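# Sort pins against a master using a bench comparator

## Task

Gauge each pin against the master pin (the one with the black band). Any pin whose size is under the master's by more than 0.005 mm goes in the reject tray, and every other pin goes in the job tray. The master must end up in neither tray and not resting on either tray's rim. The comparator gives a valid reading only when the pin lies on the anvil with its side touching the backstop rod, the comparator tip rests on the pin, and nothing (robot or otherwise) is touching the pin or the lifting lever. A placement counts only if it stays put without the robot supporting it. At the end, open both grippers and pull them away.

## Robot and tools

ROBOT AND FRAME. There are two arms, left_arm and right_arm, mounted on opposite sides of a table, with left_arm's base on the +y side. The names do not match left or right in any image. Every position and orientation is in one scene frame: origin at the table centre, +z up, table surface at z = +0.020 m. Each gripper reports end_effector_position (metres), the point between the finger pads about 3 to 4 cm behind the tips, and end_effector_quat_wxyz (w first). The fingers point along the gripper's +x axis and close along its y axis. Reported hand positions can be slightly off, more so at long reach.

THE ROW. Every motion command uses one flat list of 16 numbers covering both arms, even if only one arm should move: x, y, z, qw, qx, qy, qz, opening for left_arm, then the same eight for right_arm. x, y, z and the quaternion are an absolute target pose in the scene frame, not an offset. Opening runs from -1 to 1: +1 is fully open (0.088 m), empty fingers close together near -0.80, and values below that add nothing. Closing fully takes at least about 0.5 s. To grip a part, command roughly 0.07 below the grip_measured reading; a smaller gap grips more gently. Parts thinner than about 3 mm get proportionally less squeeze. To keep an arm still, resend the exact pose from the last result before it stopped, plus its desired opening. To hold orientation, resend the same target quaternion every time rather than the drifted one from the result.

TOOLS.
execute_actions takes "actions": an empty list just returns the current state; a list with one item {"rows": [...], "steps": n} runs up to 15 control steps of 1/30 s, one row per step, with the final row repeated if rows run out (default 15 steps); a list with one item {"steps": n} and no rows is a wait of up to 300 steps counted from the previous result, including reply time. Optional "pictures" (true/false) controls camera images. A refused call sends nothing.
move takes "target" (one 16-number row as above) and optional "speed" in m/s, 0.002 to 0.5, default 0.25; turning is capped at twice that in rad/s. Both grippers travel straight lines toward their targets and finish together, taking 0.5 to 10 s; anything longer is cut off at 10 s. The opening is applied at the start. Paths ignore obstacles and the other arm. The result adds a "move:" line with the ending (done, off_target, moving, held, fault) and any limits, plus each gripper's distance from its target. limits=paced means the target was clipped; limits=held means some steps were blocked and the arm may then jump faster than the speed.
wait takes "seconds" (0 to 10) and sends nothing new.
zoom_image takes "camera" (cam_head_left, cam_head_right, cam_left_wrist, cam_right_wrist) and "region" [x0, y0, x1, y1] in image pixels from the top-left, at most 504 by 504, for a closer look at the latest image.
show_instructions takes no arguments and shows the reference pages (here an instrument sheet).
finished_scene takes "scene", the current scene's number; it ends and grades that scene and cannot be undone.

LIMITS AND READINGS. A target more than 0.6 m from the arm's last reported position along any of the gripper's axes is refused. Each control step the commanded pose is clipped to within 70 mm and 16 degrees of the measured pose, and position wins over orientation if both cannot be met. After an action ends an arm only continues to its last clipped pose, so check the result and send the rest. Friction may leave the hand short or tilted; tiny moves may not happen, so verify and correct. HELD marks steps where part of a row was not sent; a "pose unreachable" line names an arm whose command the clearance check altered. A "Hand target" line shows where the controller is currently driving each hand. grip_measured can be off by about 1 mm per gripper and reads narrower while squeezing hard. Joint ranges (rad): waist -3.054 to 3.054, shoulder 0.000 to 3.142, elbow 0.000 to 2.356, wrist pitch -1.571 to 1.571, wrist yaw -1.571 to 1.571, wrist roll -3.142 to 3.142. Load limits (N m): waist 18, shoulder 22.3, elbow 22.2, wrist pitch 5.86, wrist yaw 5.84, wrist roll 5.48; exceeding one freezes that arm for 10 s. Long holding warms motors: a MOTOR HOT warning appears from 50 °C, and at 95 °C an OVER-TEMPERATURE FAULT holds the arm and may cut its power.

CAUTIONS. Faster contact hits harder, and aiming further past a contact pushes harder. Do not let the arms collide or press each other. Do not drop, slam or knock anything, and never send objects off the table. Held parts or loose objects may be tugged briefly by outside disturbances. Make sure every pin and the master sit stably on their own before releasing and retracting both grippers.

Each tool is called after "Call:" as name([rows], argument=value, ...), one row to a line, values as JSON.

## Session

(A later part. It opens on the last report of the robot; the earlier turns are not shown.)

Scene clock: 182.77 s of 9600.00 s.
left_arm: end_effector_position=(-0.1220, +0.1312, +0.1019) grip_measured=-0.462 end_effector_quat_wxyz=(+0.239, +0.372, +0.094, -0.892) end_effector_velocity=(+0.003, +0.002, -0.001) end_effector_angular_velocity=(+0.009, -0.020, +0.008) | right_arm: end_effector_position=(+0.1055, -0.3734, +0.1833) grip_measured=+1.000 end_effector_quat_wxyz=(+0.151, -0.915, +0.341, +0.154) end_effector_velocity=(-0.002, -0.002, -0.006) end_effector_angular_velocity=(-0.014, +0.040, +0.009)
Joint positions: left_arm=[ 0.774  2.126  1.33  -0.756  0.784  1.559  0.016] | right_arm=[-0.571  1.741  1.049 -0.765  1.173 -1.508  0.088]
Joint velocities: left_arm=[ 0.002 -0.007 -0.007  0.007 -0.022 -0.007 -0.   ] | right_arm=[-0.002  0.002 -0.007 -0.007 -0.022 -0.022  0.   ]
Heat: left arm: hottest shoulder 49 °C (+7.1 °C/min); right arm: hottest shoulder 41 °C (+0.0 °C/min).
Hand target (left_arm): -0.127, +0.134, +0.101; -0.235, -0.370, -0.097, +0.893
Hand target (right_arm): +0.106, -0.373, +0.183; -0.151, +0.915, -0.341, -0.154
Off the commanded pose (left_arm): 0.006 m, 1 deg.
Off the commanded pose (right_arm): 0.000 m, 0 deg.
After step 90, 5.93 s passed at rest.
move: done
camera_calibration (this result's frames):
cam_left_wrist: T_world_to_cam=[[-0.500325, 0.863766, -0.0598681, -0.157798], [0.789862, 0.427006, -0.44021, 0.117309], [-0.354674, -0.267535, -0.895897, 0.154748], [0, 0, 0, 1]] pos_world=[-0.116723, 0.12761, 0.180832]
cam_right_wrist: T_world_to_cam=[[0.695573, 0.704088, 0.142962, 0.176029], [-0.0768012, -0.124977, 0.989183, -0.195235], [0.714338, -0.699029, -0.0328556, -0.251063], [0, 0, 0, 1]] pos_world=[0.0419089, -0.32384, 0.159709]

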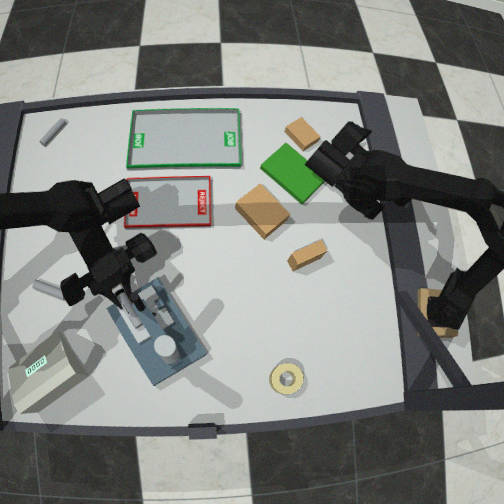

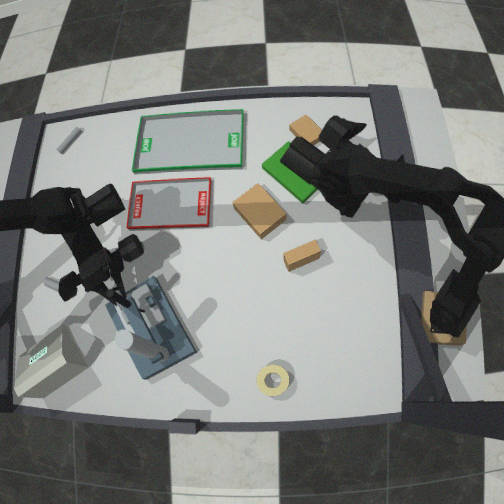

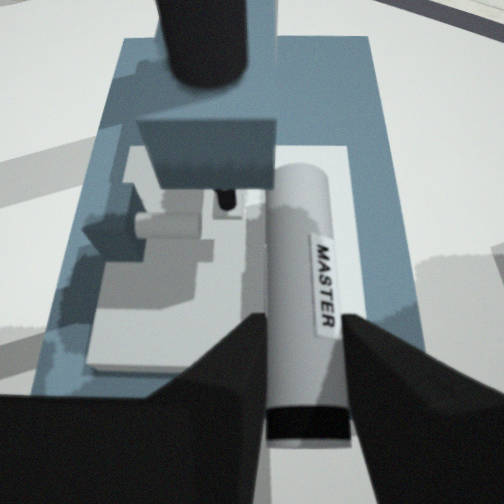

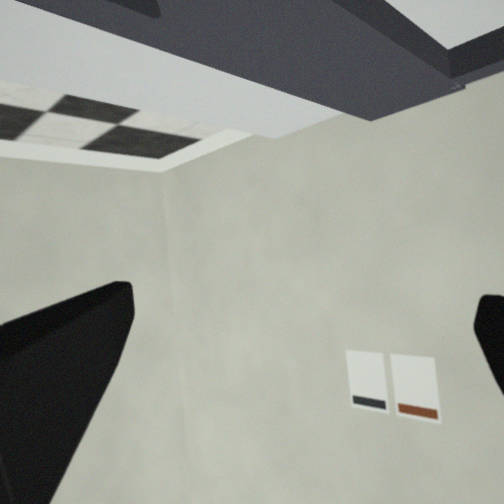

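Call:
move(target=[-0.1181,0.1242,0.091,0.2352,0.3701,0.0974,-0.8934,-0.53,0.1055,-0.3734,0.1833,0.151,-0.915,0.341,0.154,1.0], speed=0.012)

Scene clock: 187.70 s of 9600.00 s.
left_arm: end_effector_position=(-0.1198, +0.1245, +0.1010) grip_measured=-0.462 end_effector_quat_wxyz=(+0.239, +0.366, +0.091, -0.895) end_effector_velocity=(-0.000, +0.004, -0.003) end_effector_angular_velocity=(+0.032, +0.009, +0.008) | right_arm: end_effector_position=(+0.1055, -0.3734, +0.1833) grip_measured=+1.000 end_effector_quat_wxyz=(+0.151, -0.915, +0.341, +0.154) end_effector_velocity=(+0.001, -0.002, -0.002) end_effector_angular_velocity=(-0.009, +0.017, +0.002)
Joint positions: left_arm=[ 0.774  2.152  1.364 -0.763  0.797  1.56   0.016] | right_arm=[-0.571  1.741  1.049 -0.765  1.173 -1.508  0.088]
Joint velocities: left_arm=[ 0.002  0.007  0.002 -0.022 -0.007 -0.007 -0.   ] | right_arm=[-0.007  0.002 -0.002  0.007 -0.007 -0.022  0.   ]
Heat: left arm: hottest shoulder 50 °C (+7.1 °C/min); right arm: hottest shoulder 41 °C (+0.0 °C/min). Fold the left arm in close to its base before you think long.
Hand target (left_arm): -0.118, +0.125, +0.091; -0.235, -0.370, -0.098, +0.893
Hand target (right_arm): +0.106, -0.373, +0.183; -0.151, +0.915, -0.341, -0.154
Off the commanded pose (left_arm): 0.010 m, 1 deg.
Off the commanded pose (right_arm): 0.000 m, 0 deg.
MOTOR HOT: a motor of the left arm reached 50 °C. Now the hottest motor of the left arm, joint 2 (shoulder), reports 50 °C. The temperature limit of the motors' drives, at which the controller stops that arm, is 95 °C. To cool a motor, set the load down, stop pushing, or move to a pose that needs little force.
After step 90, 0.60 s passed at rest.
move: off_target (left_arm)
camera_calibration (this result's frames):
cam_left_wrist: T_world_to_cam=[[-0.500055, 0.863824, -0.0612578, -0.150848], [0.785612, 0.422741, -0.451778, 0.119253], [-0.364361, -0.274039, -0.890025, 0.152001], [0, 0, 0, 1]] pos_world=[-0.113735, 0.121547, 0.179919]
cam_right_wrist: T_world_to_cam=[[0.695573, 0.704088, 0.142962, 0.176029], [-0.0768012, -0.124977, 0.989183, -0.195235], [0.714338, -0.699029, -0.0328556, -0.251063], [0, 0, 0, 1]] pos_world=[0.0419089, -0.32384, 0.159709]

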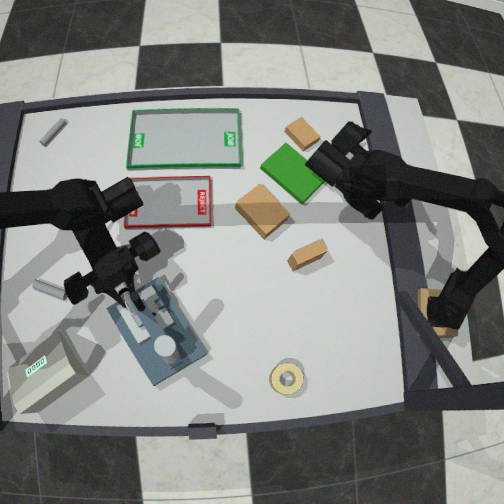

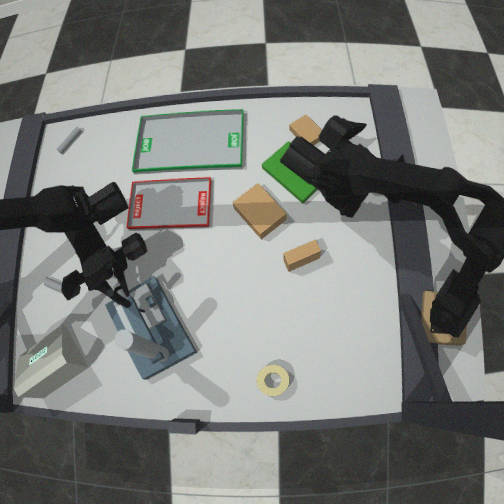

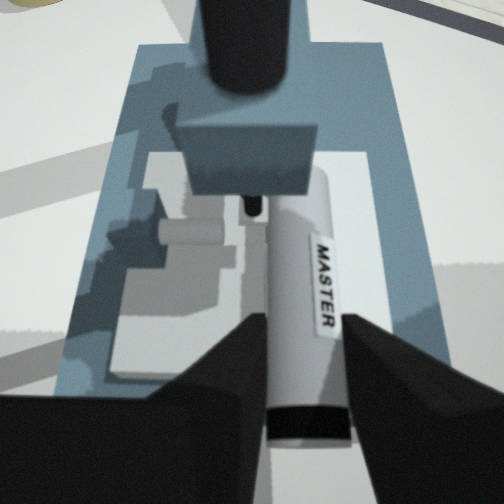

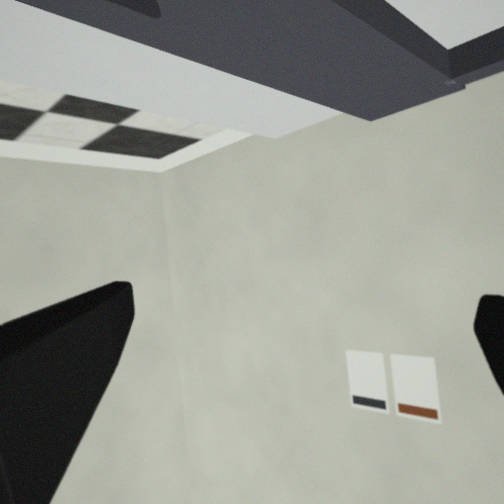

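Call:
move(target=[-0.1115,0.1106,0.093,0.2352,0.3701,0.0974,-0.8934,-0.53,0.1055,-0.3734,0.1833,0.151,-0.915,0.341,0.154,1.0], speed=0.008)

Scene clock: 193.37 s of 9600.00 s.
left_arm: end_effector_position=(-0.1137, +0.1128, +0.1020) grip_measured=-0.462 end_effector_quat_wxyz=(+0.238, +0.366, +0.094, -0.895) end_effector_velocity=(+0.004, -0.000, -0.003) end_effector_angular_velocity=(+0.018, -0.015, +0.018) | right_arm: end_effector_position=(+0.1055, -0.3734, +0.1833) grip_measured=+1.000 end_effector_quat_wxyz=(+0.151, -0.915, +0.341, +0.154) end_effector_velocity=(-0.001, -0.002, -0.001) end_effector_angular_velocity=(-0.006, +0.015, +0.001)
Joint positions: left_arm=[ 0.773  2.197  1.445 -0.805  0.795  1.561  0.016] | right_arm=[-0.571  1.741  1.049 -0.765  1.173 -1.508  0.088]
Joint velocities: left_arm=[ 0.002  0.002  0.002  0.007 -0.022 -0.022 -0.   ] | right_arm=[-0.002 -0.002 -0.002 -0.007 -0.007 -0.007  0.   ]
Heat: left arm: hottest shoulder 48 °C (+5.0 °C/min); right arm: hottest shoulder 41 °C (+0.0 °C/min). Fold the left arm in close to its base before you think long.
Hand target (left_arm): -0.111, +0.111, +0.093; -0.235, -0.370, -0.097, +0.893
Hand target (right_arm): +0.106, -0.373, +0.183; -0.151, +0.915, -0.341, -0.154
Off the commanded pose (left_arm): 0.010 m, 1 deg.
Off the commanded pose (right_arm): 0.000 m, 0 deg.
MOTOR HOT: still on. Now the hottest motor of the left arm, joint 2 (shoulder), reports 48 °C; a drive's own limit is 95 °C.
After step 90, 0.20 s passed at rest.
move: off_target (left_arm)
camera_calibration (this result's frames):
cam_left_wrist: T_world_to_cam=[[-0.498959, 0.86485, -0.0554532, -0.138173], [0.785369, 0.424197, -0.450835, 0.11951], [-0.366382, -0.268499, -0.890883, 0.15116], [0, 0, 0, 1]] pos_world=[-0.10742, 0.109389, 0.180883]
cam_right_wrist: T_world_to_cam=[[0.695573, 0.704088, 0.142962, 0.176029], [-0.0768012, -0.124977, 0.989183, -0.195235], [0.714338, -0.699029, -0.0328556, -0.251063], [0, 0, 0, 1]] pos_world=[0.0419089, -0.32384, 0.159709]

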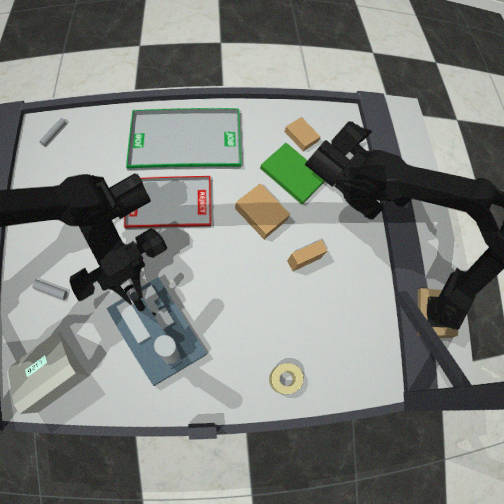

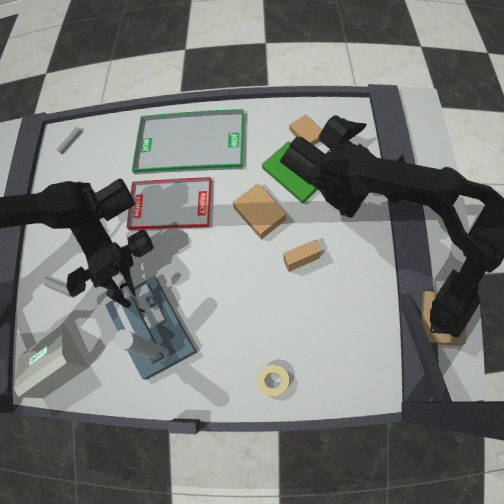

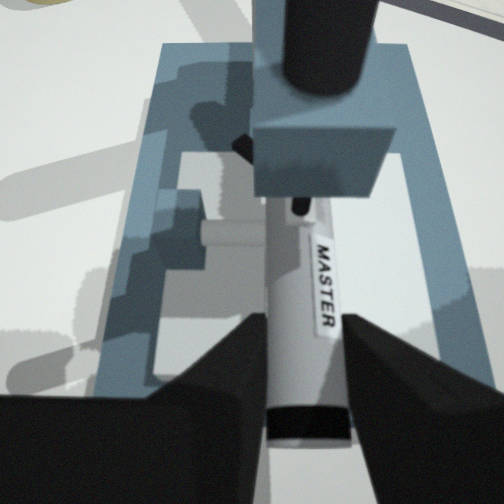

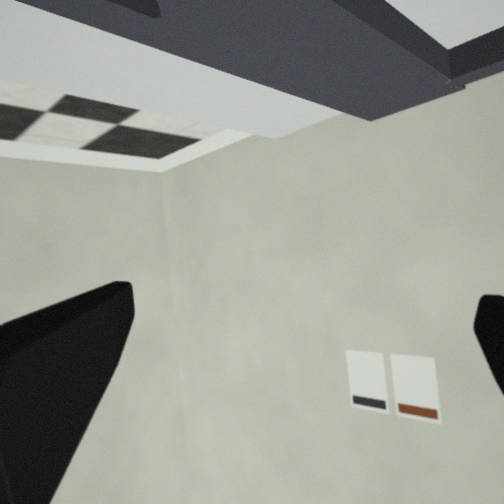

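Pin against the rod. Release and read.

Call:
move(target=[-0.1125,0.1115,0.096,0.2352,0.3701,0.0974,-0.8934,-0.23,0.1055,-0.3734,0.1833,0.151,-0.915,0.341,0.154,1.0], speed=0.008)

Call:
zoom_image(camera="cam_head_left", region=[8, 336, 68, 396])

Call:
zoom_image(camera="cam_left_wrist", region=[180, 160, 380, 360])

Scene clock: 197.50 s of 9600.00 s.
left_arm: end_effector_position=(-0.1131, +0.1128, +0.1011) grip_measured=-0.232 end_effector_quat_wxyz=(+0.237, +0.370, +0.094, -0.893) end_effector_velocity=(+0.001, -0.002, +0.003) end_effector_angular_velocity=(-0.016, -0.017, -0.007) | right_arm: end_effector_position=(+0.1055, -0.3734, +0.1833) grip_measured=+1.000 end_effector_quat_wxyz=(+0.151, -0.915, +0.341, +0.154) end_effector_velocity=(-0.001, -0.002, -0.001) end_effector_angular_velocity=(-0.006, +0.015, +0.001)
Joint positions: left_arm=[ 0.772  2.198  1.445 -0.803  0.788  1.561  0.028] | right_arm=[-0.571  1.741  1.049 -0.765  1.173 -1.508  0.088]
Joint velocities: left_arm=[-0.002 -0.007  0.002  0.007 -0.007  0.007 -0.   ] | right_arm=[-0.002 -0.002 -0.002 -0.007 -0.007 -0.007  0.   ]
Heat: left arm: hottest shoulder 48 °C (+5.1 °C/min); right arm: hottest shoulder 41 °C (+0.0 °C/min). Fold the left arm in close to its base before you think long.
Hand target (left_arm): -0.113, +0.112, +0.096; -0.235, -0.370, -0.097, +0.893
Hand target (right_arm): +0.106, -0.373, +0.183; -0.151, +0.915, -0.341, -0.154
Off the commanded pose (left_arm): 0.005 m, 0 deg.
Off the commanded pose (right_arm): 0.000 m, 0 deg.
MOTOR HOT: still on. Now the hottest motor of the left arm, joint 2 (shoulder), reports 48 °C; a drive's own limit is 95 °C.
After step 90, 0.13 s passed at rest.
move: done
camera_calibration (this result's frames):
cam_left_wrist: T_world_to_cam=[[-0.497978, 0.865284, -0.0574555, -0.137607], [0.788898, 0.424513, -0.44433, 0.118423], [-0.360081, -0.266593, -0.894019, 0.151425], [0, 0, 0, 1]] pos_world=[-0.107424, 0.109165, 0.180089]
cam_right_wrist: T_world_to_cam=[[0.695573, 0.704088, 0.142962, 0.176029], [-0.0768012, -0.124977, 0.989183, -0.195235], [0.714338, -0.699029, -0.0328556, -0.251063], [0, 0, 0, 1]] pos_world=[0.0419089, -0.32384, 0.159709]

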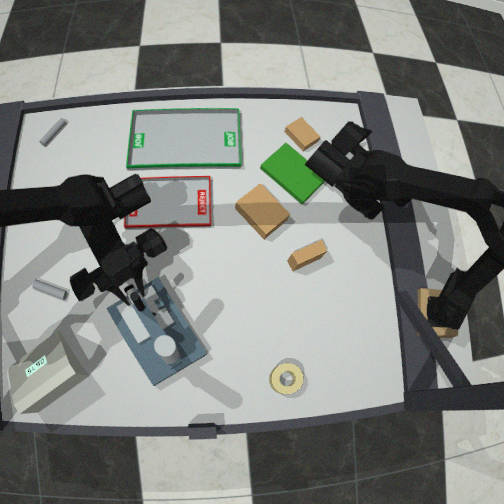

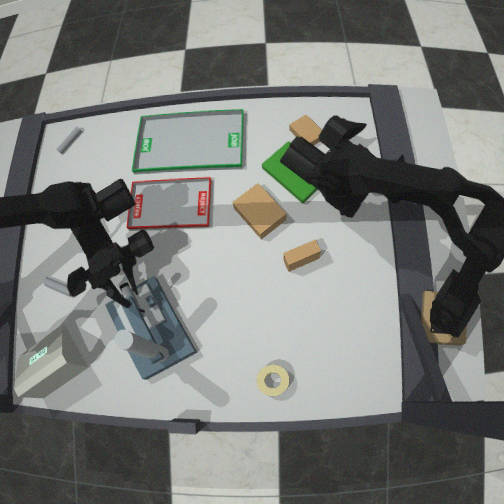

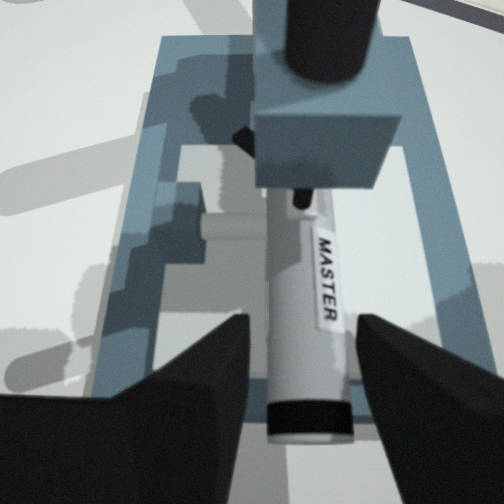

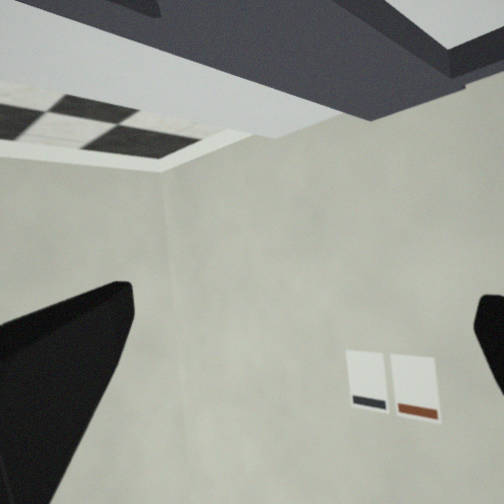

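Region (8, 336, 68, 396) of cam_head_left's 504x504 image, scaled by 8.400, with more detail than that image has.

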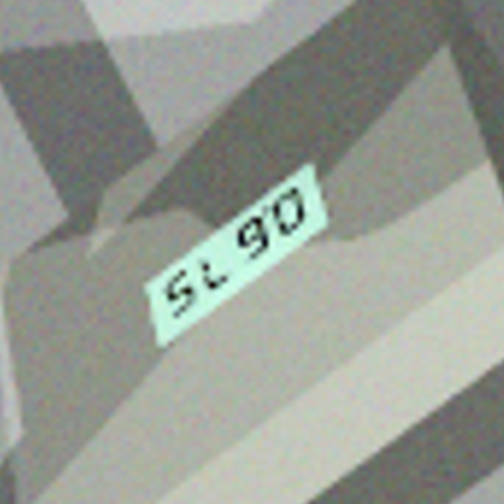

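Region (180, 160, 380, 360) of cam_left_wrist's 504x504 image, scaled by 2.520, with more detail than that image has.

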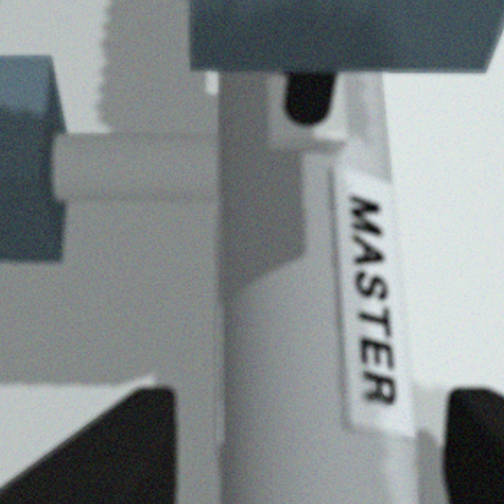

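Call:
execute_actions(actions=[])

Call:
zoom_image(camera="cam_head_left", region=[20, 348, 56, 384])

Call:
zoom_image(camera="cam_head_right", region=[20, 338, 56, 374])

Scene clock: 199.33 s of 9600.00 s.
left_arm: end_effector_position=(-0.1130, +0.1128, +0.1011) grip_measured=-0.232 end_effector_quat_wxyz=(+0.237, +0.370, +0.094, -0.893) end_effector_velocity=(-0.000, +0.000, +0.001) end_effector_angular_velocity=(+0.019, +0.003, +0.013) | right_arm: end_effector_position=(+0.1055, -0.3734, +0.1833) grip_measured=+1.000 end_effector_quat_wxyz=(+0.151, -0.915, +0.341, +0.154) end_effector_velocity=(-0.001, -0.002, +0.002) end_effector_angular_velocity=(-0.012, +0.000, -0.000)
Joint positions: left_arm=[ 0.772  2.198  1.445 -0.803  0.788  1.561  0.028] | right_arm=[-0.571  1.741  1.049 -0.765  1.173 -1.508  0.088]
Joint velocities: left_arm=[-0.002 -0.002  0.002 -0.007 -0.007 -0.022  0.   ] | right_arm=[-0.002 -0.007 -0.002 -0.007  0.007 -0.007  0.   ]
Heat: left arm: hottest shoulder 48 °C (+5.0 °C/min); right arm: hottest shoulder 41 °C (+0.0 °C/min). Fold the left arm in close to its base before you think long.
Hand target (left_arm): -0.113, +0.112, +0.096; -0.235, -0.370, -0.097, +0.893
Hand target (right_arm): +0.106, -0.373, +0.183; -0.151, +0.915, -0.341, -0.154
Off the commanded pose (left_arm): 0.005 m, 0 deg.
Off the commanded pose (right_arm): 0.000 m, 0 deg.
MOTOR HOT: still on. Now the hottest motor of the left arm, joint 2 (shoulder), reports 48 °C; a drive's own limit is 95 °C.
Steps of this call (steps 1 to 55: nothing new was sent). Readings (end_effector_position):
1: left_arm (-0.1131, +0.1128, +0.1011) | right_arm (+0.1055, -0.3734, +0.1833)
2: left_arm (-0.1131, +0.1128, +0.1011) | right_arm (+0.1055, -0.3734, +0.1833)
4: left_arm (-0.1131, +0.1128, +0.1011) | right_arm (+0.1055, -0.3734, +0.1833)
8: left_arm (-0.1130, +0.1128, +0.1011) | right_arm (+0.1055, -0.3734, +0.1833)
55: the state above
camera_calibration (this result's frames):
cam_left_wrist: T_world_to_cam=[[-0.497964, 0.865292, -0.0574607, -0.137607], [0.789043, 0.4246, -0.443988, 0.118341], [-0.359782, -0.266429, -0.894188, 0.151439], [0, 0, 0, 1]] pos_world=[-0.107414, 0.10917, 0.18005]
cam_right_wrist: T_world_to_cam=[[0.695573, 0.704088, 0.142962, 0.176029], [-0.0768012, -0.124977, 0.989183, -0.195235], [0.714338, -0.699029, -0.0328556, -0.251063], [0, 0, 0, 1]] pos_world=[0.0419089, -0.32384, 0.159709]

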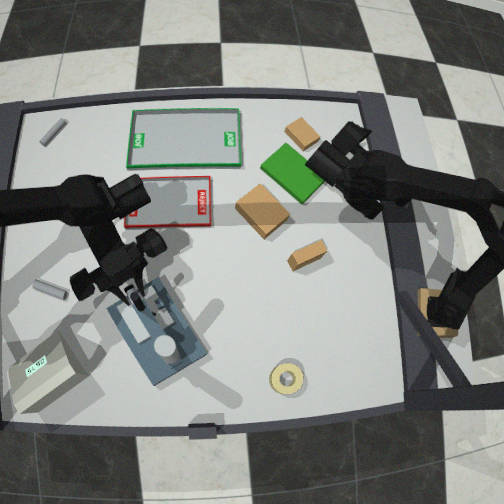

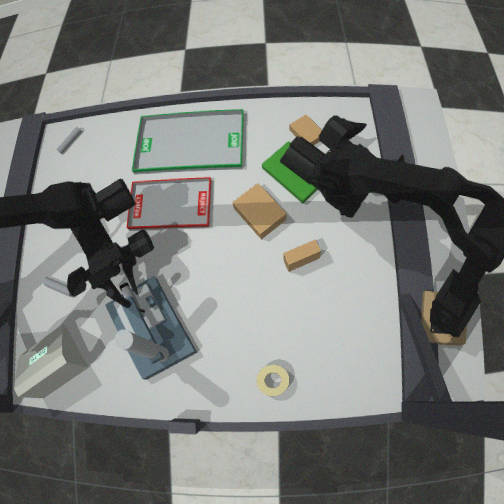

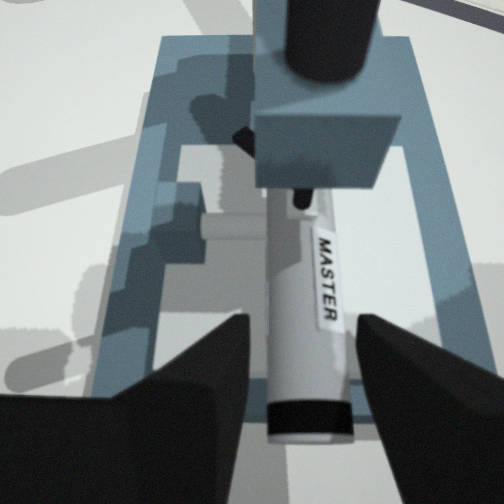

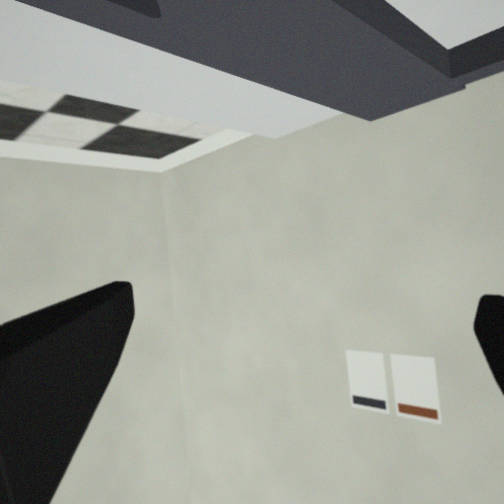

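Region (20, 348, 56, 384) of cam_head_left's 504x504 image, scaled by 14.000, with more detail than that image has.

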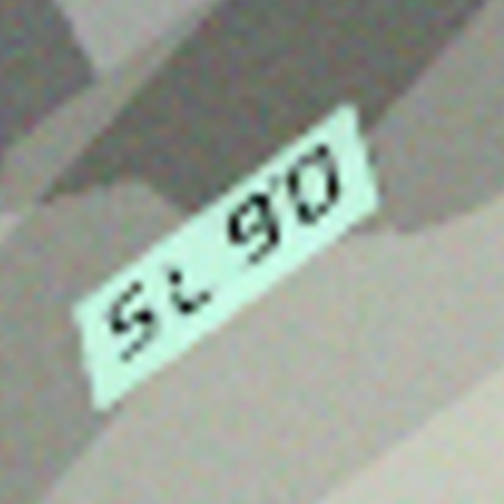

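Region (20, 338, 56, 374) of cam_head_right's 504x504 image, scaled by 14.000, with more detail than that image has.

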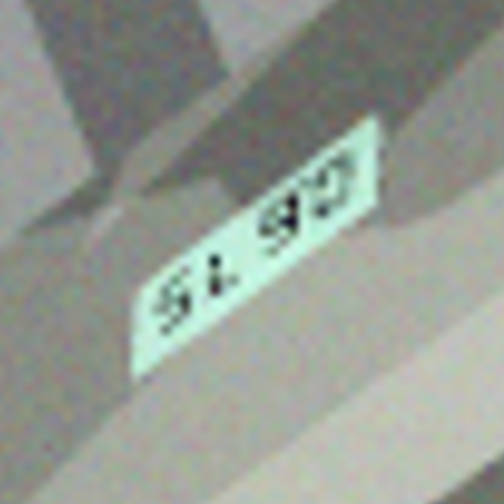

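Call:
execute_actions([
  {"rows": [[-0.1125,0.1115,0.096,0.2352,0.3701,0.0974,-0.8934,-0.29,0.1055,-0.3734,0.1833,0.151,-0.915,0.341,0.154,1.0],[-0.1125,0.1115,0.096,0.2352,0.3701,0.0974,-0.8934,-0.33,0.1055,-0.3734,0.1833,0.151,-0.915,0.341,0.154,1.0],[-0.1125,0.1115,0.096,0.2352,0.3701,0.0974,-0.8934,-0.36,0.1055,-0.3734,0.1833,0.151,-0.915,0.341,0.154,1.0],[-0.1125,0.1115,0.096,0.2352,0.3701,0.0974,-0.8934,-0.38,0.1055,-0.3734,0.1833,0.151,-0.915,0.341,0.154,1.0],[-0.1125,0.1115,0.096,0.2352,0.3701,0.0974,-0.8934,-0.40,0.1055,-0.3734,0.1833,0.151,-0.915,0.341,0.154,1.0],[-0.1125,0.1115,0.096,0.2352,0.3701,0.0974,-0.8934,-0.42,0.1055,-0.3734,0.1833,0.151,-0.915,0.341,0.154,1.0],[-0.1125,0.1115,0.096,0.2352,0.3701,0.0974,-0.8934,-0.44,0.1055,-0.3734,0.1833,0.151,-0.915,0.341,0.154,1.0],[-0.1125,0.1115,0.096,0.2352,0.3701,0.0974,-0.8934,-0.46,0.1055,-0.3734,0.1833,0.151,-0.915,0.341,0.154,1.0],[-0.1125,0.1115,0.096,0.2352,0.3701,0.0974,-0.8934,-0.48,0.1055,-0.3734,0.1833,0.151,-0.915,0.341,0.154,1.0],[-0.1125,0.1115,0.096,0.2352,0.3701,0.0974,-0.8934,-0.50,0.1055,-0.3734,0.1833,0.151,-0.915,0.341,0.154,1.0],[-0.1125,0.1115,0.096,0.2352,0.3701,0.0974,-0.8934,-0.53,0.1055,-0.3734,0.1833,0.151,-0.915,0.341,0.154,1.0]], "steps": 15},
], pictures=false)

Call:
move(target=[-0.0858,0.1336,0.104,0.2352,0.3701,0.0974,-0.8934,-0.53,0.1055,-0.3734,0.1833,0.151,-0.915,0.341,0.154,1.0], speed=0.02)

Call:
move(target=[-0.045,0.16,0.14,0.2352,0.3701,0.0974,-0.8934,-0.53,0.1055,-0.3734,0.1833,0.151,-0.915,0.341,0.154,1.0], speed=0.1)

Call:
move(target=[0.05,0.27,0.09,0.6973,0.2511,0.2888,-0.6062,-0.53,0.1055,-0.3734,0.1833,0.151,-0.915,0.341,0.154,1.0], speed=0.25)

Scene clock: 221.70 s of 9600.00 s.
left_arm: end_effector_position=(-0.1129, +0.1129, +0.1010) grip_measured=-0.461 end_effector_quat_wxyz=(+0.237, +0.370, +0.094, -0.893) end_effector_velocity=(-0.002, +0.004, -0.000) end_effector_angular_velocity=(+0.036, +0.012, +0.013) | right_arm: end_effector_position=(+0.1055, -0.3734, +0.1833) grip_measured=+1.000 end_effector_quat_wxyz=(+0.151, -0.915, +0.341, +0.154) end_effector_velocity=(-0.001, -0.002, -0.001) end_effector_angular_velocity=(-0.006, +0.015, +0.001)
Joint positions: left_arm=[ 0.772  2.198  1.445 -0.803  0.787  1.561  0.016] | right_arm=[-0.571  1.741  1.049 -0.765  1.173 -1.508  0.088]
Joint velocities: left_arm=[-0.002 -0.002 -0.002 -0.022 -0.007 -0.022 -0.   ] | right_arm=[-0.002 -0.002 -0.002 -0.007 -0.007 -0.007  0.   ]
Heat: left arm: hottest shoulder 47 °C (+2.0 °C/min); right arm: hottest shoulder 41 °C (+0.0 °C/min).
Hand target (left_arm): -0.112, +0.112, +0.096; -0.235, -0.370, -0.097, +0.893
Hand target (right_arm): +0.106, -0.373, +0.183; -0.151, +0.915, -0.341, -0.154
Off the commanded pose (left_arm): 0.005 m, 0 deg.
Off the commanded pose (right_arm): 0.000 m, 0 deg.
MOTOR HOT: cleared. Now the hottest motor of the left arm, joint 2 (shoulder), reports 47 °C.
Steps of this call (steps 1 to 90: nothing new was sent; then 18.87 s passed at rest; steps 91 to 105: all 15 steps of this action). Readings (end_effector_position):
91: left_arm (-0.1130, +0.1128, +0.1011) | right_arm (+0.1055, -0.3734, +0.1833)
92: left_arm (-0.1130, +0.1128, +0.1011) | right_arm (+0.1055, -0.3734, +0.1833)
94: left_arm (-0.1130, +0.1128, +0.1011) | right_arm (+0.1055, -0.3734, +0.1833)
98: left_arm (-0.1130, +0.1128, +0.1011) | right_arm (+0.1055, -0.3734, +0.1833)
105: the state above

Scene clock: 223.90 s of 9600.00 s.
left_arm: end_effector_position=(-0.0881, +0.1361, +0.1031) grip_measured=-0.461 end_effector_quat_wxyz=(+0.234, +0.371, +0.101, -0.893) end_effector_velocity=(-0.000, +0.003, +0.001) end_effector_angular_velocity=(+0.014, +0.001, -0.003) | right_arm: end_effector_position=(+0.1055, -0.3734, +0.1833) grip_measured=+1.000 end_effector_quat_wxyz=(+0.151, -0.915, +0.341, +0.154) end_effector_velocity=(-0.000, -0.002, +0.001) end_effector_angular_velocity=(-0.026, +0.012, +0.005)
Joint positions: left_arm=[ 0.855  2.198  1.457 -0.912  0.778  1.678  0.016] | right_arm=[-0.571  1.741  1.049 -0.765  1.173 -1.508  0.088]
Joint velocities: left_arm=[ 0.002 -0.002  0.002 -0.022 -0.007  0.007 -0.   ] | right_arm=[-0.002 -0.002 -0.002 -0.007  0.007 -0.022  0.   ]
Heat: left arm: hottest shoulder 47 °C (+2.0 °C/min); right arm: hottest shoulder 41 °C (+0.0 °C/min).
Hand target (left_arm): -0.086, +0.134, +0.104; -0.235, -0.370, -0.097, +0.893
Hand target (right_arm): +0.106, -0.373, +0.183; -0.151, +0.915, -0.341, -0.154
Off the commanded pose (left_arm): 0.004 m, 0 deg.
Off the commanded pose (right_arm): 0.000 m, 0 deg.
move: done
camera_calibration (this result's frames):
cam_left_wrist: T_world_to_cam=[[-0.497664, 0.866326, -0.0425318, -0.146892], [0.788632, 0.431529, -0.437998, 0.088028], [-0.361096, -0.251518, -0.897969, 0.166677], [0, 0, 0, 1]] pos_world=[-0.0823382, 0.131192, 0.181979]
cam_right_wrist: T_world_to_cam=[[0.695573, 0.704088, 0.142962, 0.176029], [-0.0768012, -0.124977, 0.989183, -0.195235], [0.714338, -0.699029, -0.0328556, -0.251063], [0, 0, 0, 1]] pos_world=[0.0419089, -0.32384, 0.159709]

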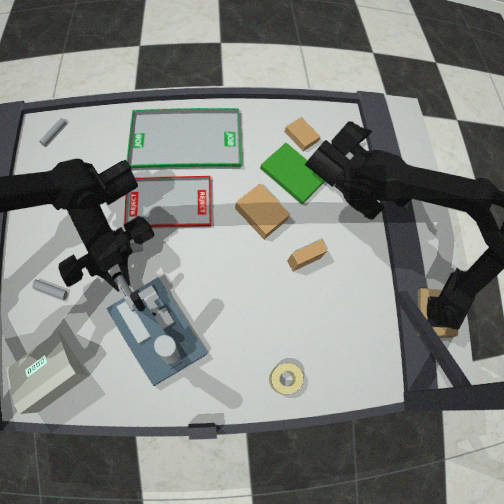

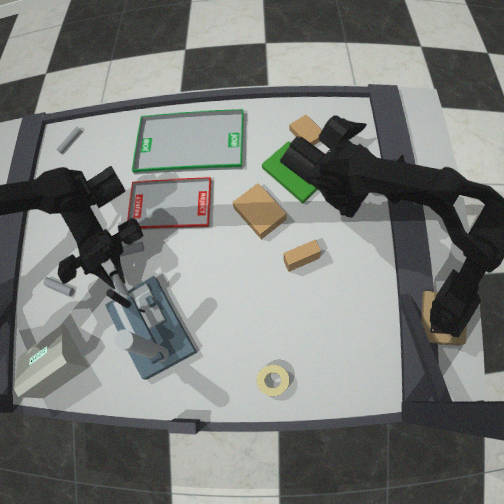

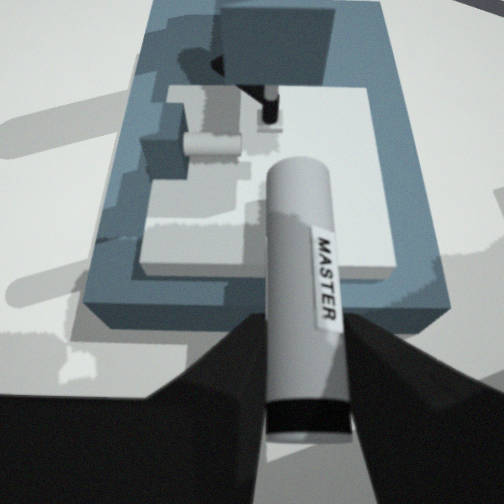

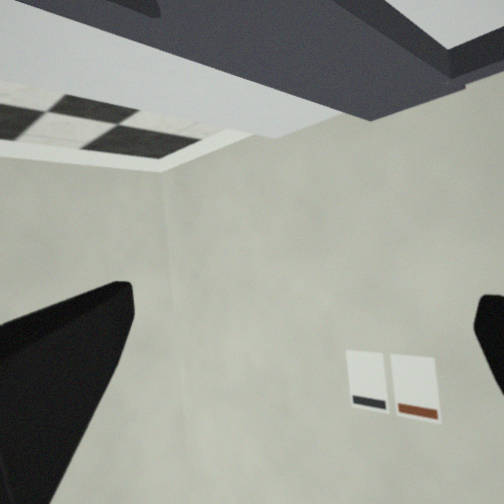

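Scene clock: 224.93 s of 9600.00 s.
left_arm: end_effector_position=(-0.0478, +0.1630, +0.1339) grip_measured=-0.461 end_effector_quat_wxyz=(+0.232, +0.368, +0.107, -0.894) end_effector_velocity=(+0.000, -0.000, +0.000) end_effector_angular_velocity=(+0.011, -0.001, +0.001) | right_arm: end_effector_position=(+0.1055, -0.3734, +0.1833) grip_measured=+1.000 end_effector_quat_wxyz=(+0.151, -0.915, +0.341, +0.154) end_effector_velocity=(-0.003, -0.002, -0.003) end_effector_angular_velocity=(-0.007, +0.035, +0.003)
Joint positions: left_arm=[ 0.979  2.198  1.584 -1.172  0.761  1.848  0.016] | right_arm=[-0.571  1.741  1.049 -0.765  1.173 -1.508  0.088]
Joint velocities: left_arm=[-0.002  0.002  0.007 -0.007 -0.007 -0.007  0.   ] | right_arm=[-0.002 -0.002 -0.002 -0.022 -0.022 -0.007  0.   ]
Heat: left arm: hottest shoulder 47 °C (+2.0 °C/min); right arm: hottest shoulder 41 °C (+0.0 °C/min).
Hand target (left_arm): -0.045, +0.160, +0.140; -0.235, -0.370, -0.097, +0.893
Hand target (right_arm): +0.106, -0.373, +0.183; -0.151, +0.915, -0.341, -0.154
Off the commanded pose (left_arm): 0.007 m, 1 deg.
Off the commanded pose (right_arm): 0.000 m, 0 deg.
move: done
camera_calibration (this result's frames):
cam_left_wrist: T_world_to_cam=[[-0.498275, 0.866559, -0.0282584, -0.150848], [0.784037, 0.436431, -0.441377, 0.0575417], [-0.370146, -0.242082, -0.896877, 0.213487], [0, 0, 0, 1]] pos_world=[-0.0412573, 0.157287, 0.212606]
cam_right_wrist: T_world_to_cam=[[0.695573, 0.704088, 0.142962, 0.176029], [-0.0768012, -0.124977, 0.989183, -0.195235], [0.714338, -0.699029, -0.0328556, -0.251063], [0, 0, 0, 1]] pos_world=[0.0419089, -0.32384, 0.159709]

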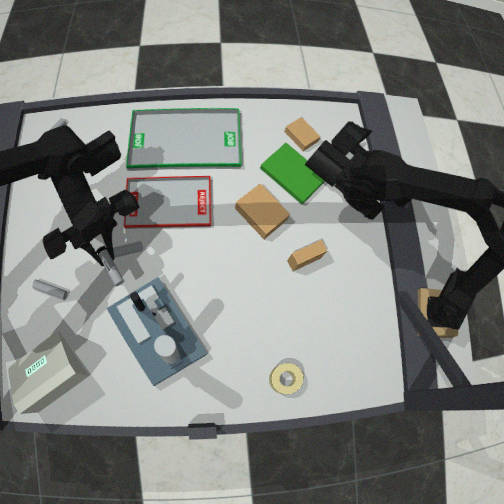

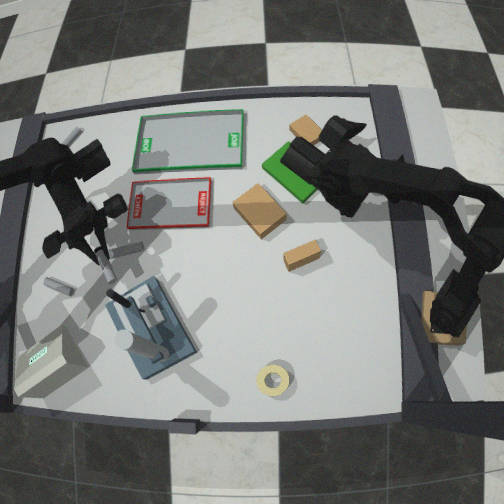

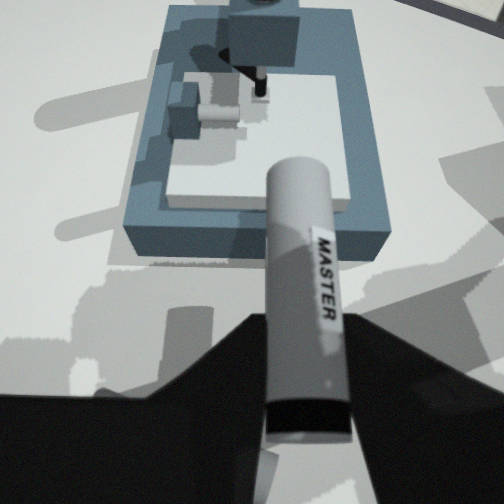

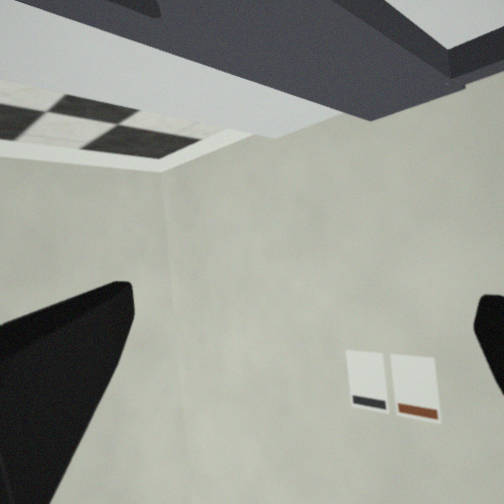

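Scene clock: 227.77 s of 9600.00 s.
left_arm: end_effector_position=(+0.0510, +0.2688, +0.0863) grip_measured=-0.461 end_effector_quat_wxyz=(+0.694, +0.252, +0.293, -0.607) end_effector_velocity=(+0.000, -0.000, +0.001) end_effector_angular_velocity=(-0.005, -0.003, +0.017) | right_arm: end_effector_position=(+0.1055, -0.3734, +0.1833) grip_measured=+1.000 end_effector_quat_wxyz=(+0.151, -0.915, +0.341, +0.154) end_effector_velocity=(-0.002, -0.000, +0.000) end_effector_angular_velocity=(-0.002, +0.011, +0.006)
Joint positions: left_arm=[1.33  1.819 0.734 0.042 0.6   0.761 0.016] | right_arm=[-0.571  1.741  1.049 -0.765  1.173 -1.508  0.088]
Joint velocities: left_arm=[-0.002 -0.007 -0.012  0.022 -0.007 -0.022 -0.   ] | right_arm=[ 0.002 -0.007 -0.002 -0.007 -0.007 -0.007  0.   ]
Heat: left arm: hottest shoulder 48 °C (+3.0 °C/min); right arm: hottest shoulder 41 °C (+0.0 °C/min).
Hand target (left_arm): +0.051, +0.270, +0.089; +0.698, +0.250, +0.290, -0.605
Hand target (right_arm): +0.106, -0.373, +0.183; -0.151, +0.915, -0.341, -0.154
Off the commanded pose (left_arm): 0.004 m, 1 deg.
Off the commanded pose (right_arm): 0.000 m, 0 deg.
move: done
camera_calibration (this result's frames):
cam_left_wrist: T_world_to_cam=[[-0.988985, -0.141446, -0.0435973, 0.102683], [-0.10877, 0.894299, -0.434049, -0.165259], [0.100384, -0.424526, -0.899834, 0.258305], [0, 0, 0, 1]] pos_world=[0.0576471, 0.271972, 0.165178]
cam_right_wrist: T_world_to_cam=[[0.695573, 0.704088, 0.142962, 0.176029], [-0.0768012, -0.124977, 0.989183, -0.195235], [0.714338, -0.699029, -0.0328556, -0.251063], [0, 0, 0, 1]] pos_world=[0.0419089, -0.32384, 0.159709]

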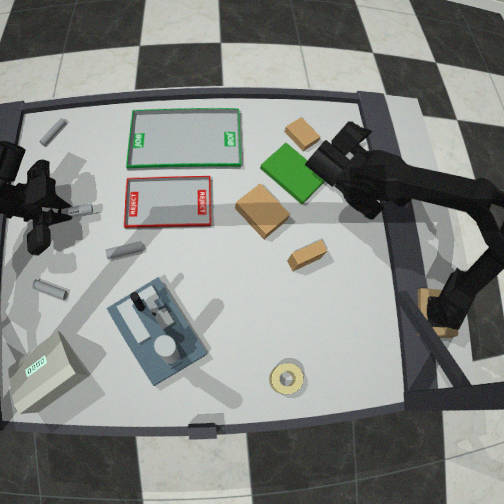

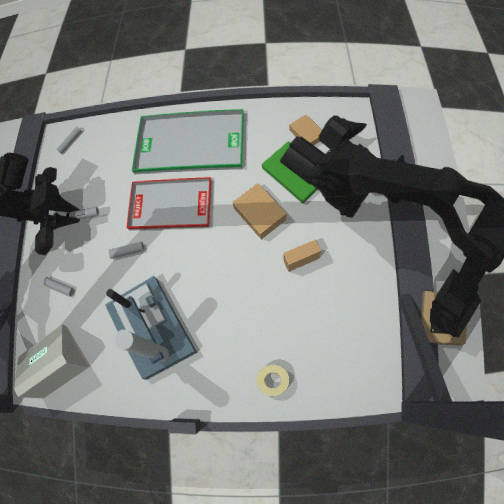

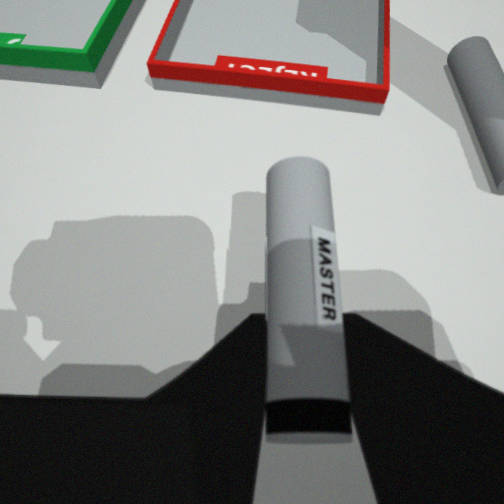

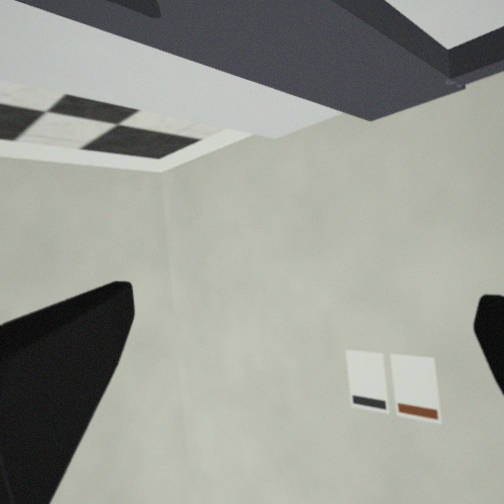

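Call:
move(target=[0.05,0.27,0.054,0.6973,0.2511,0.2888,-0.6062,-0.53,0.1055,-0.3734,0.1833,0.151,-0.915,0.341,0.154,1.0], speed=0.02)

Scene clock: 231.73 s of 9600.00 s.
left_arm: end_effector_position=(+0.0536, +0.2678, +0.0591) grip_measured=-0.461 end_effector_quat_wxyz=(+0.700, +0.255, +0.282, -0.605) end_effector_velocity=(-0.003, -0.000, -0.002) end_effector_angular_velocity=(+0.006, +0.004, +0.002) | right_arm: end_effector_position=(+0.1055, -0.3734, +0.1833) grip_measured=+1.000 end_effector_quat_wxyz=(+0.151, -0.915, +0.341, +0.154) end_effector_velocity=(-0.001, -0.001, -0.003) end_effector_angular_velocity=(-0.007, +0.034, +0.009)
Joint positions: left_arm=[1.33  1.923 0.698 0.208 0.598 0.76  0.016] | right_arm=[-0.571  1.741  1.049 -0.765  1.173 -1.508  0.088]
Joint velocities: left_arm=[-0.007  0.002 -0.007  0.007 -0.007 -0.007 -0.   ] | right_arm=[-0.002 -0.002 -0.002 -0.007 -0.022 -0.022  0.   ]
Heat: left arm: hottest shoulder 48 °C (+2.0 °C/min); right arm: hottest shoulder 41 °C (+0.0 °C/min).
Hand target (left_arm): +0.050, +0.270, +0.054; +0.697, +0.251, +0.289, -0.606
Hand target (right_arm): +0.106, -0.373, +0.183; -0.151, +0.915, -0.341, -0.154
Off the commanded pose (left_arm): 0.007 m, 1 deg.
Off the commanded pose (right_arm): 0.000 m, 0 deg.
move: done
camera_calibration (this result's frames):
cam_left_wrist: T_world_to_cam=[[-0.987406, -0.144479, -0.0644662, 0.105866], [-0.100921, 0.889007, -0.446633, -0.174147], [0.12184, -0.434502, -0.892392, 0.234239], [0, 0, 0, 1]] pos_world=[0.0584182, 0.27189, 0.138078]
cam_right_wrist: T_world_to_cam=[[0.695573, 0.704088, 0.142962, 0.176029], [-0.0768012, -0.124977, 0.989183, -0.195235], [0.714338, -0.699029, -0.0328556, -0.251063], [0, 0, 0, 1]] pos_world=[0.0419089, -0.32384, 0.159709]

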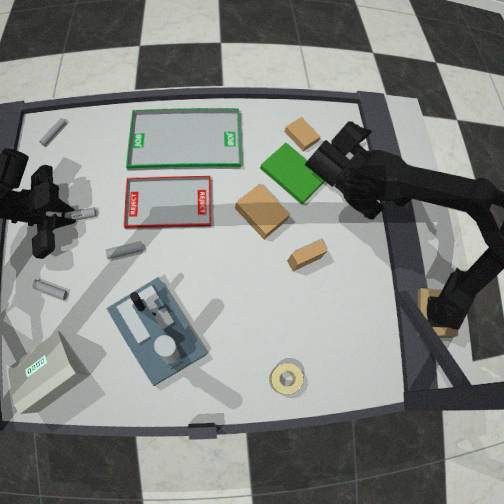

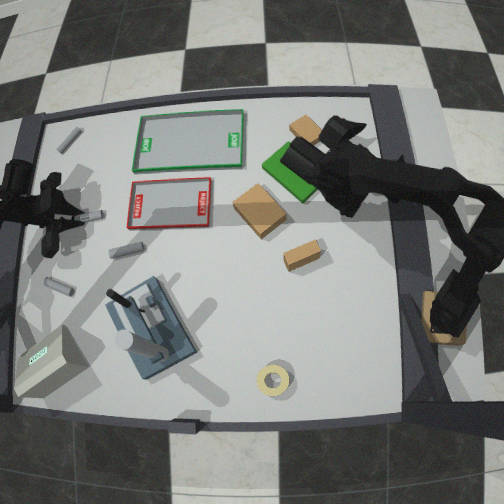

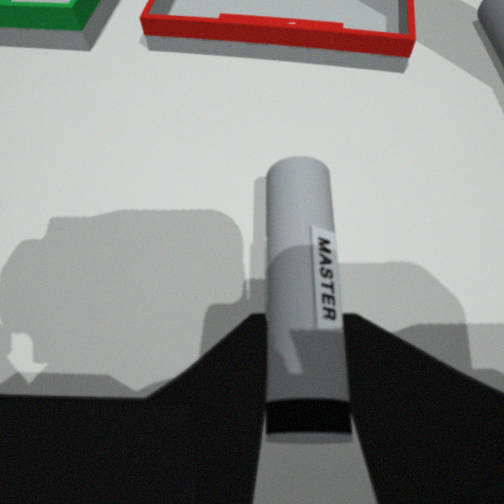

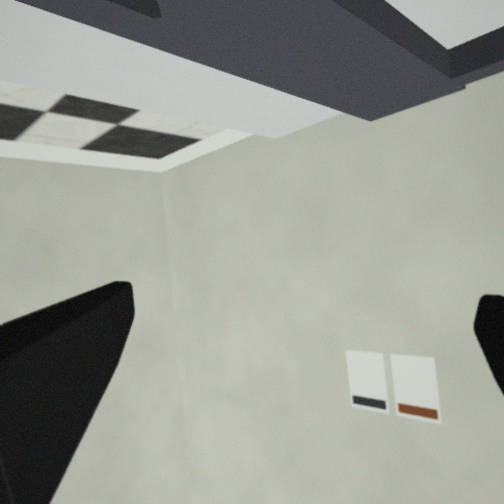

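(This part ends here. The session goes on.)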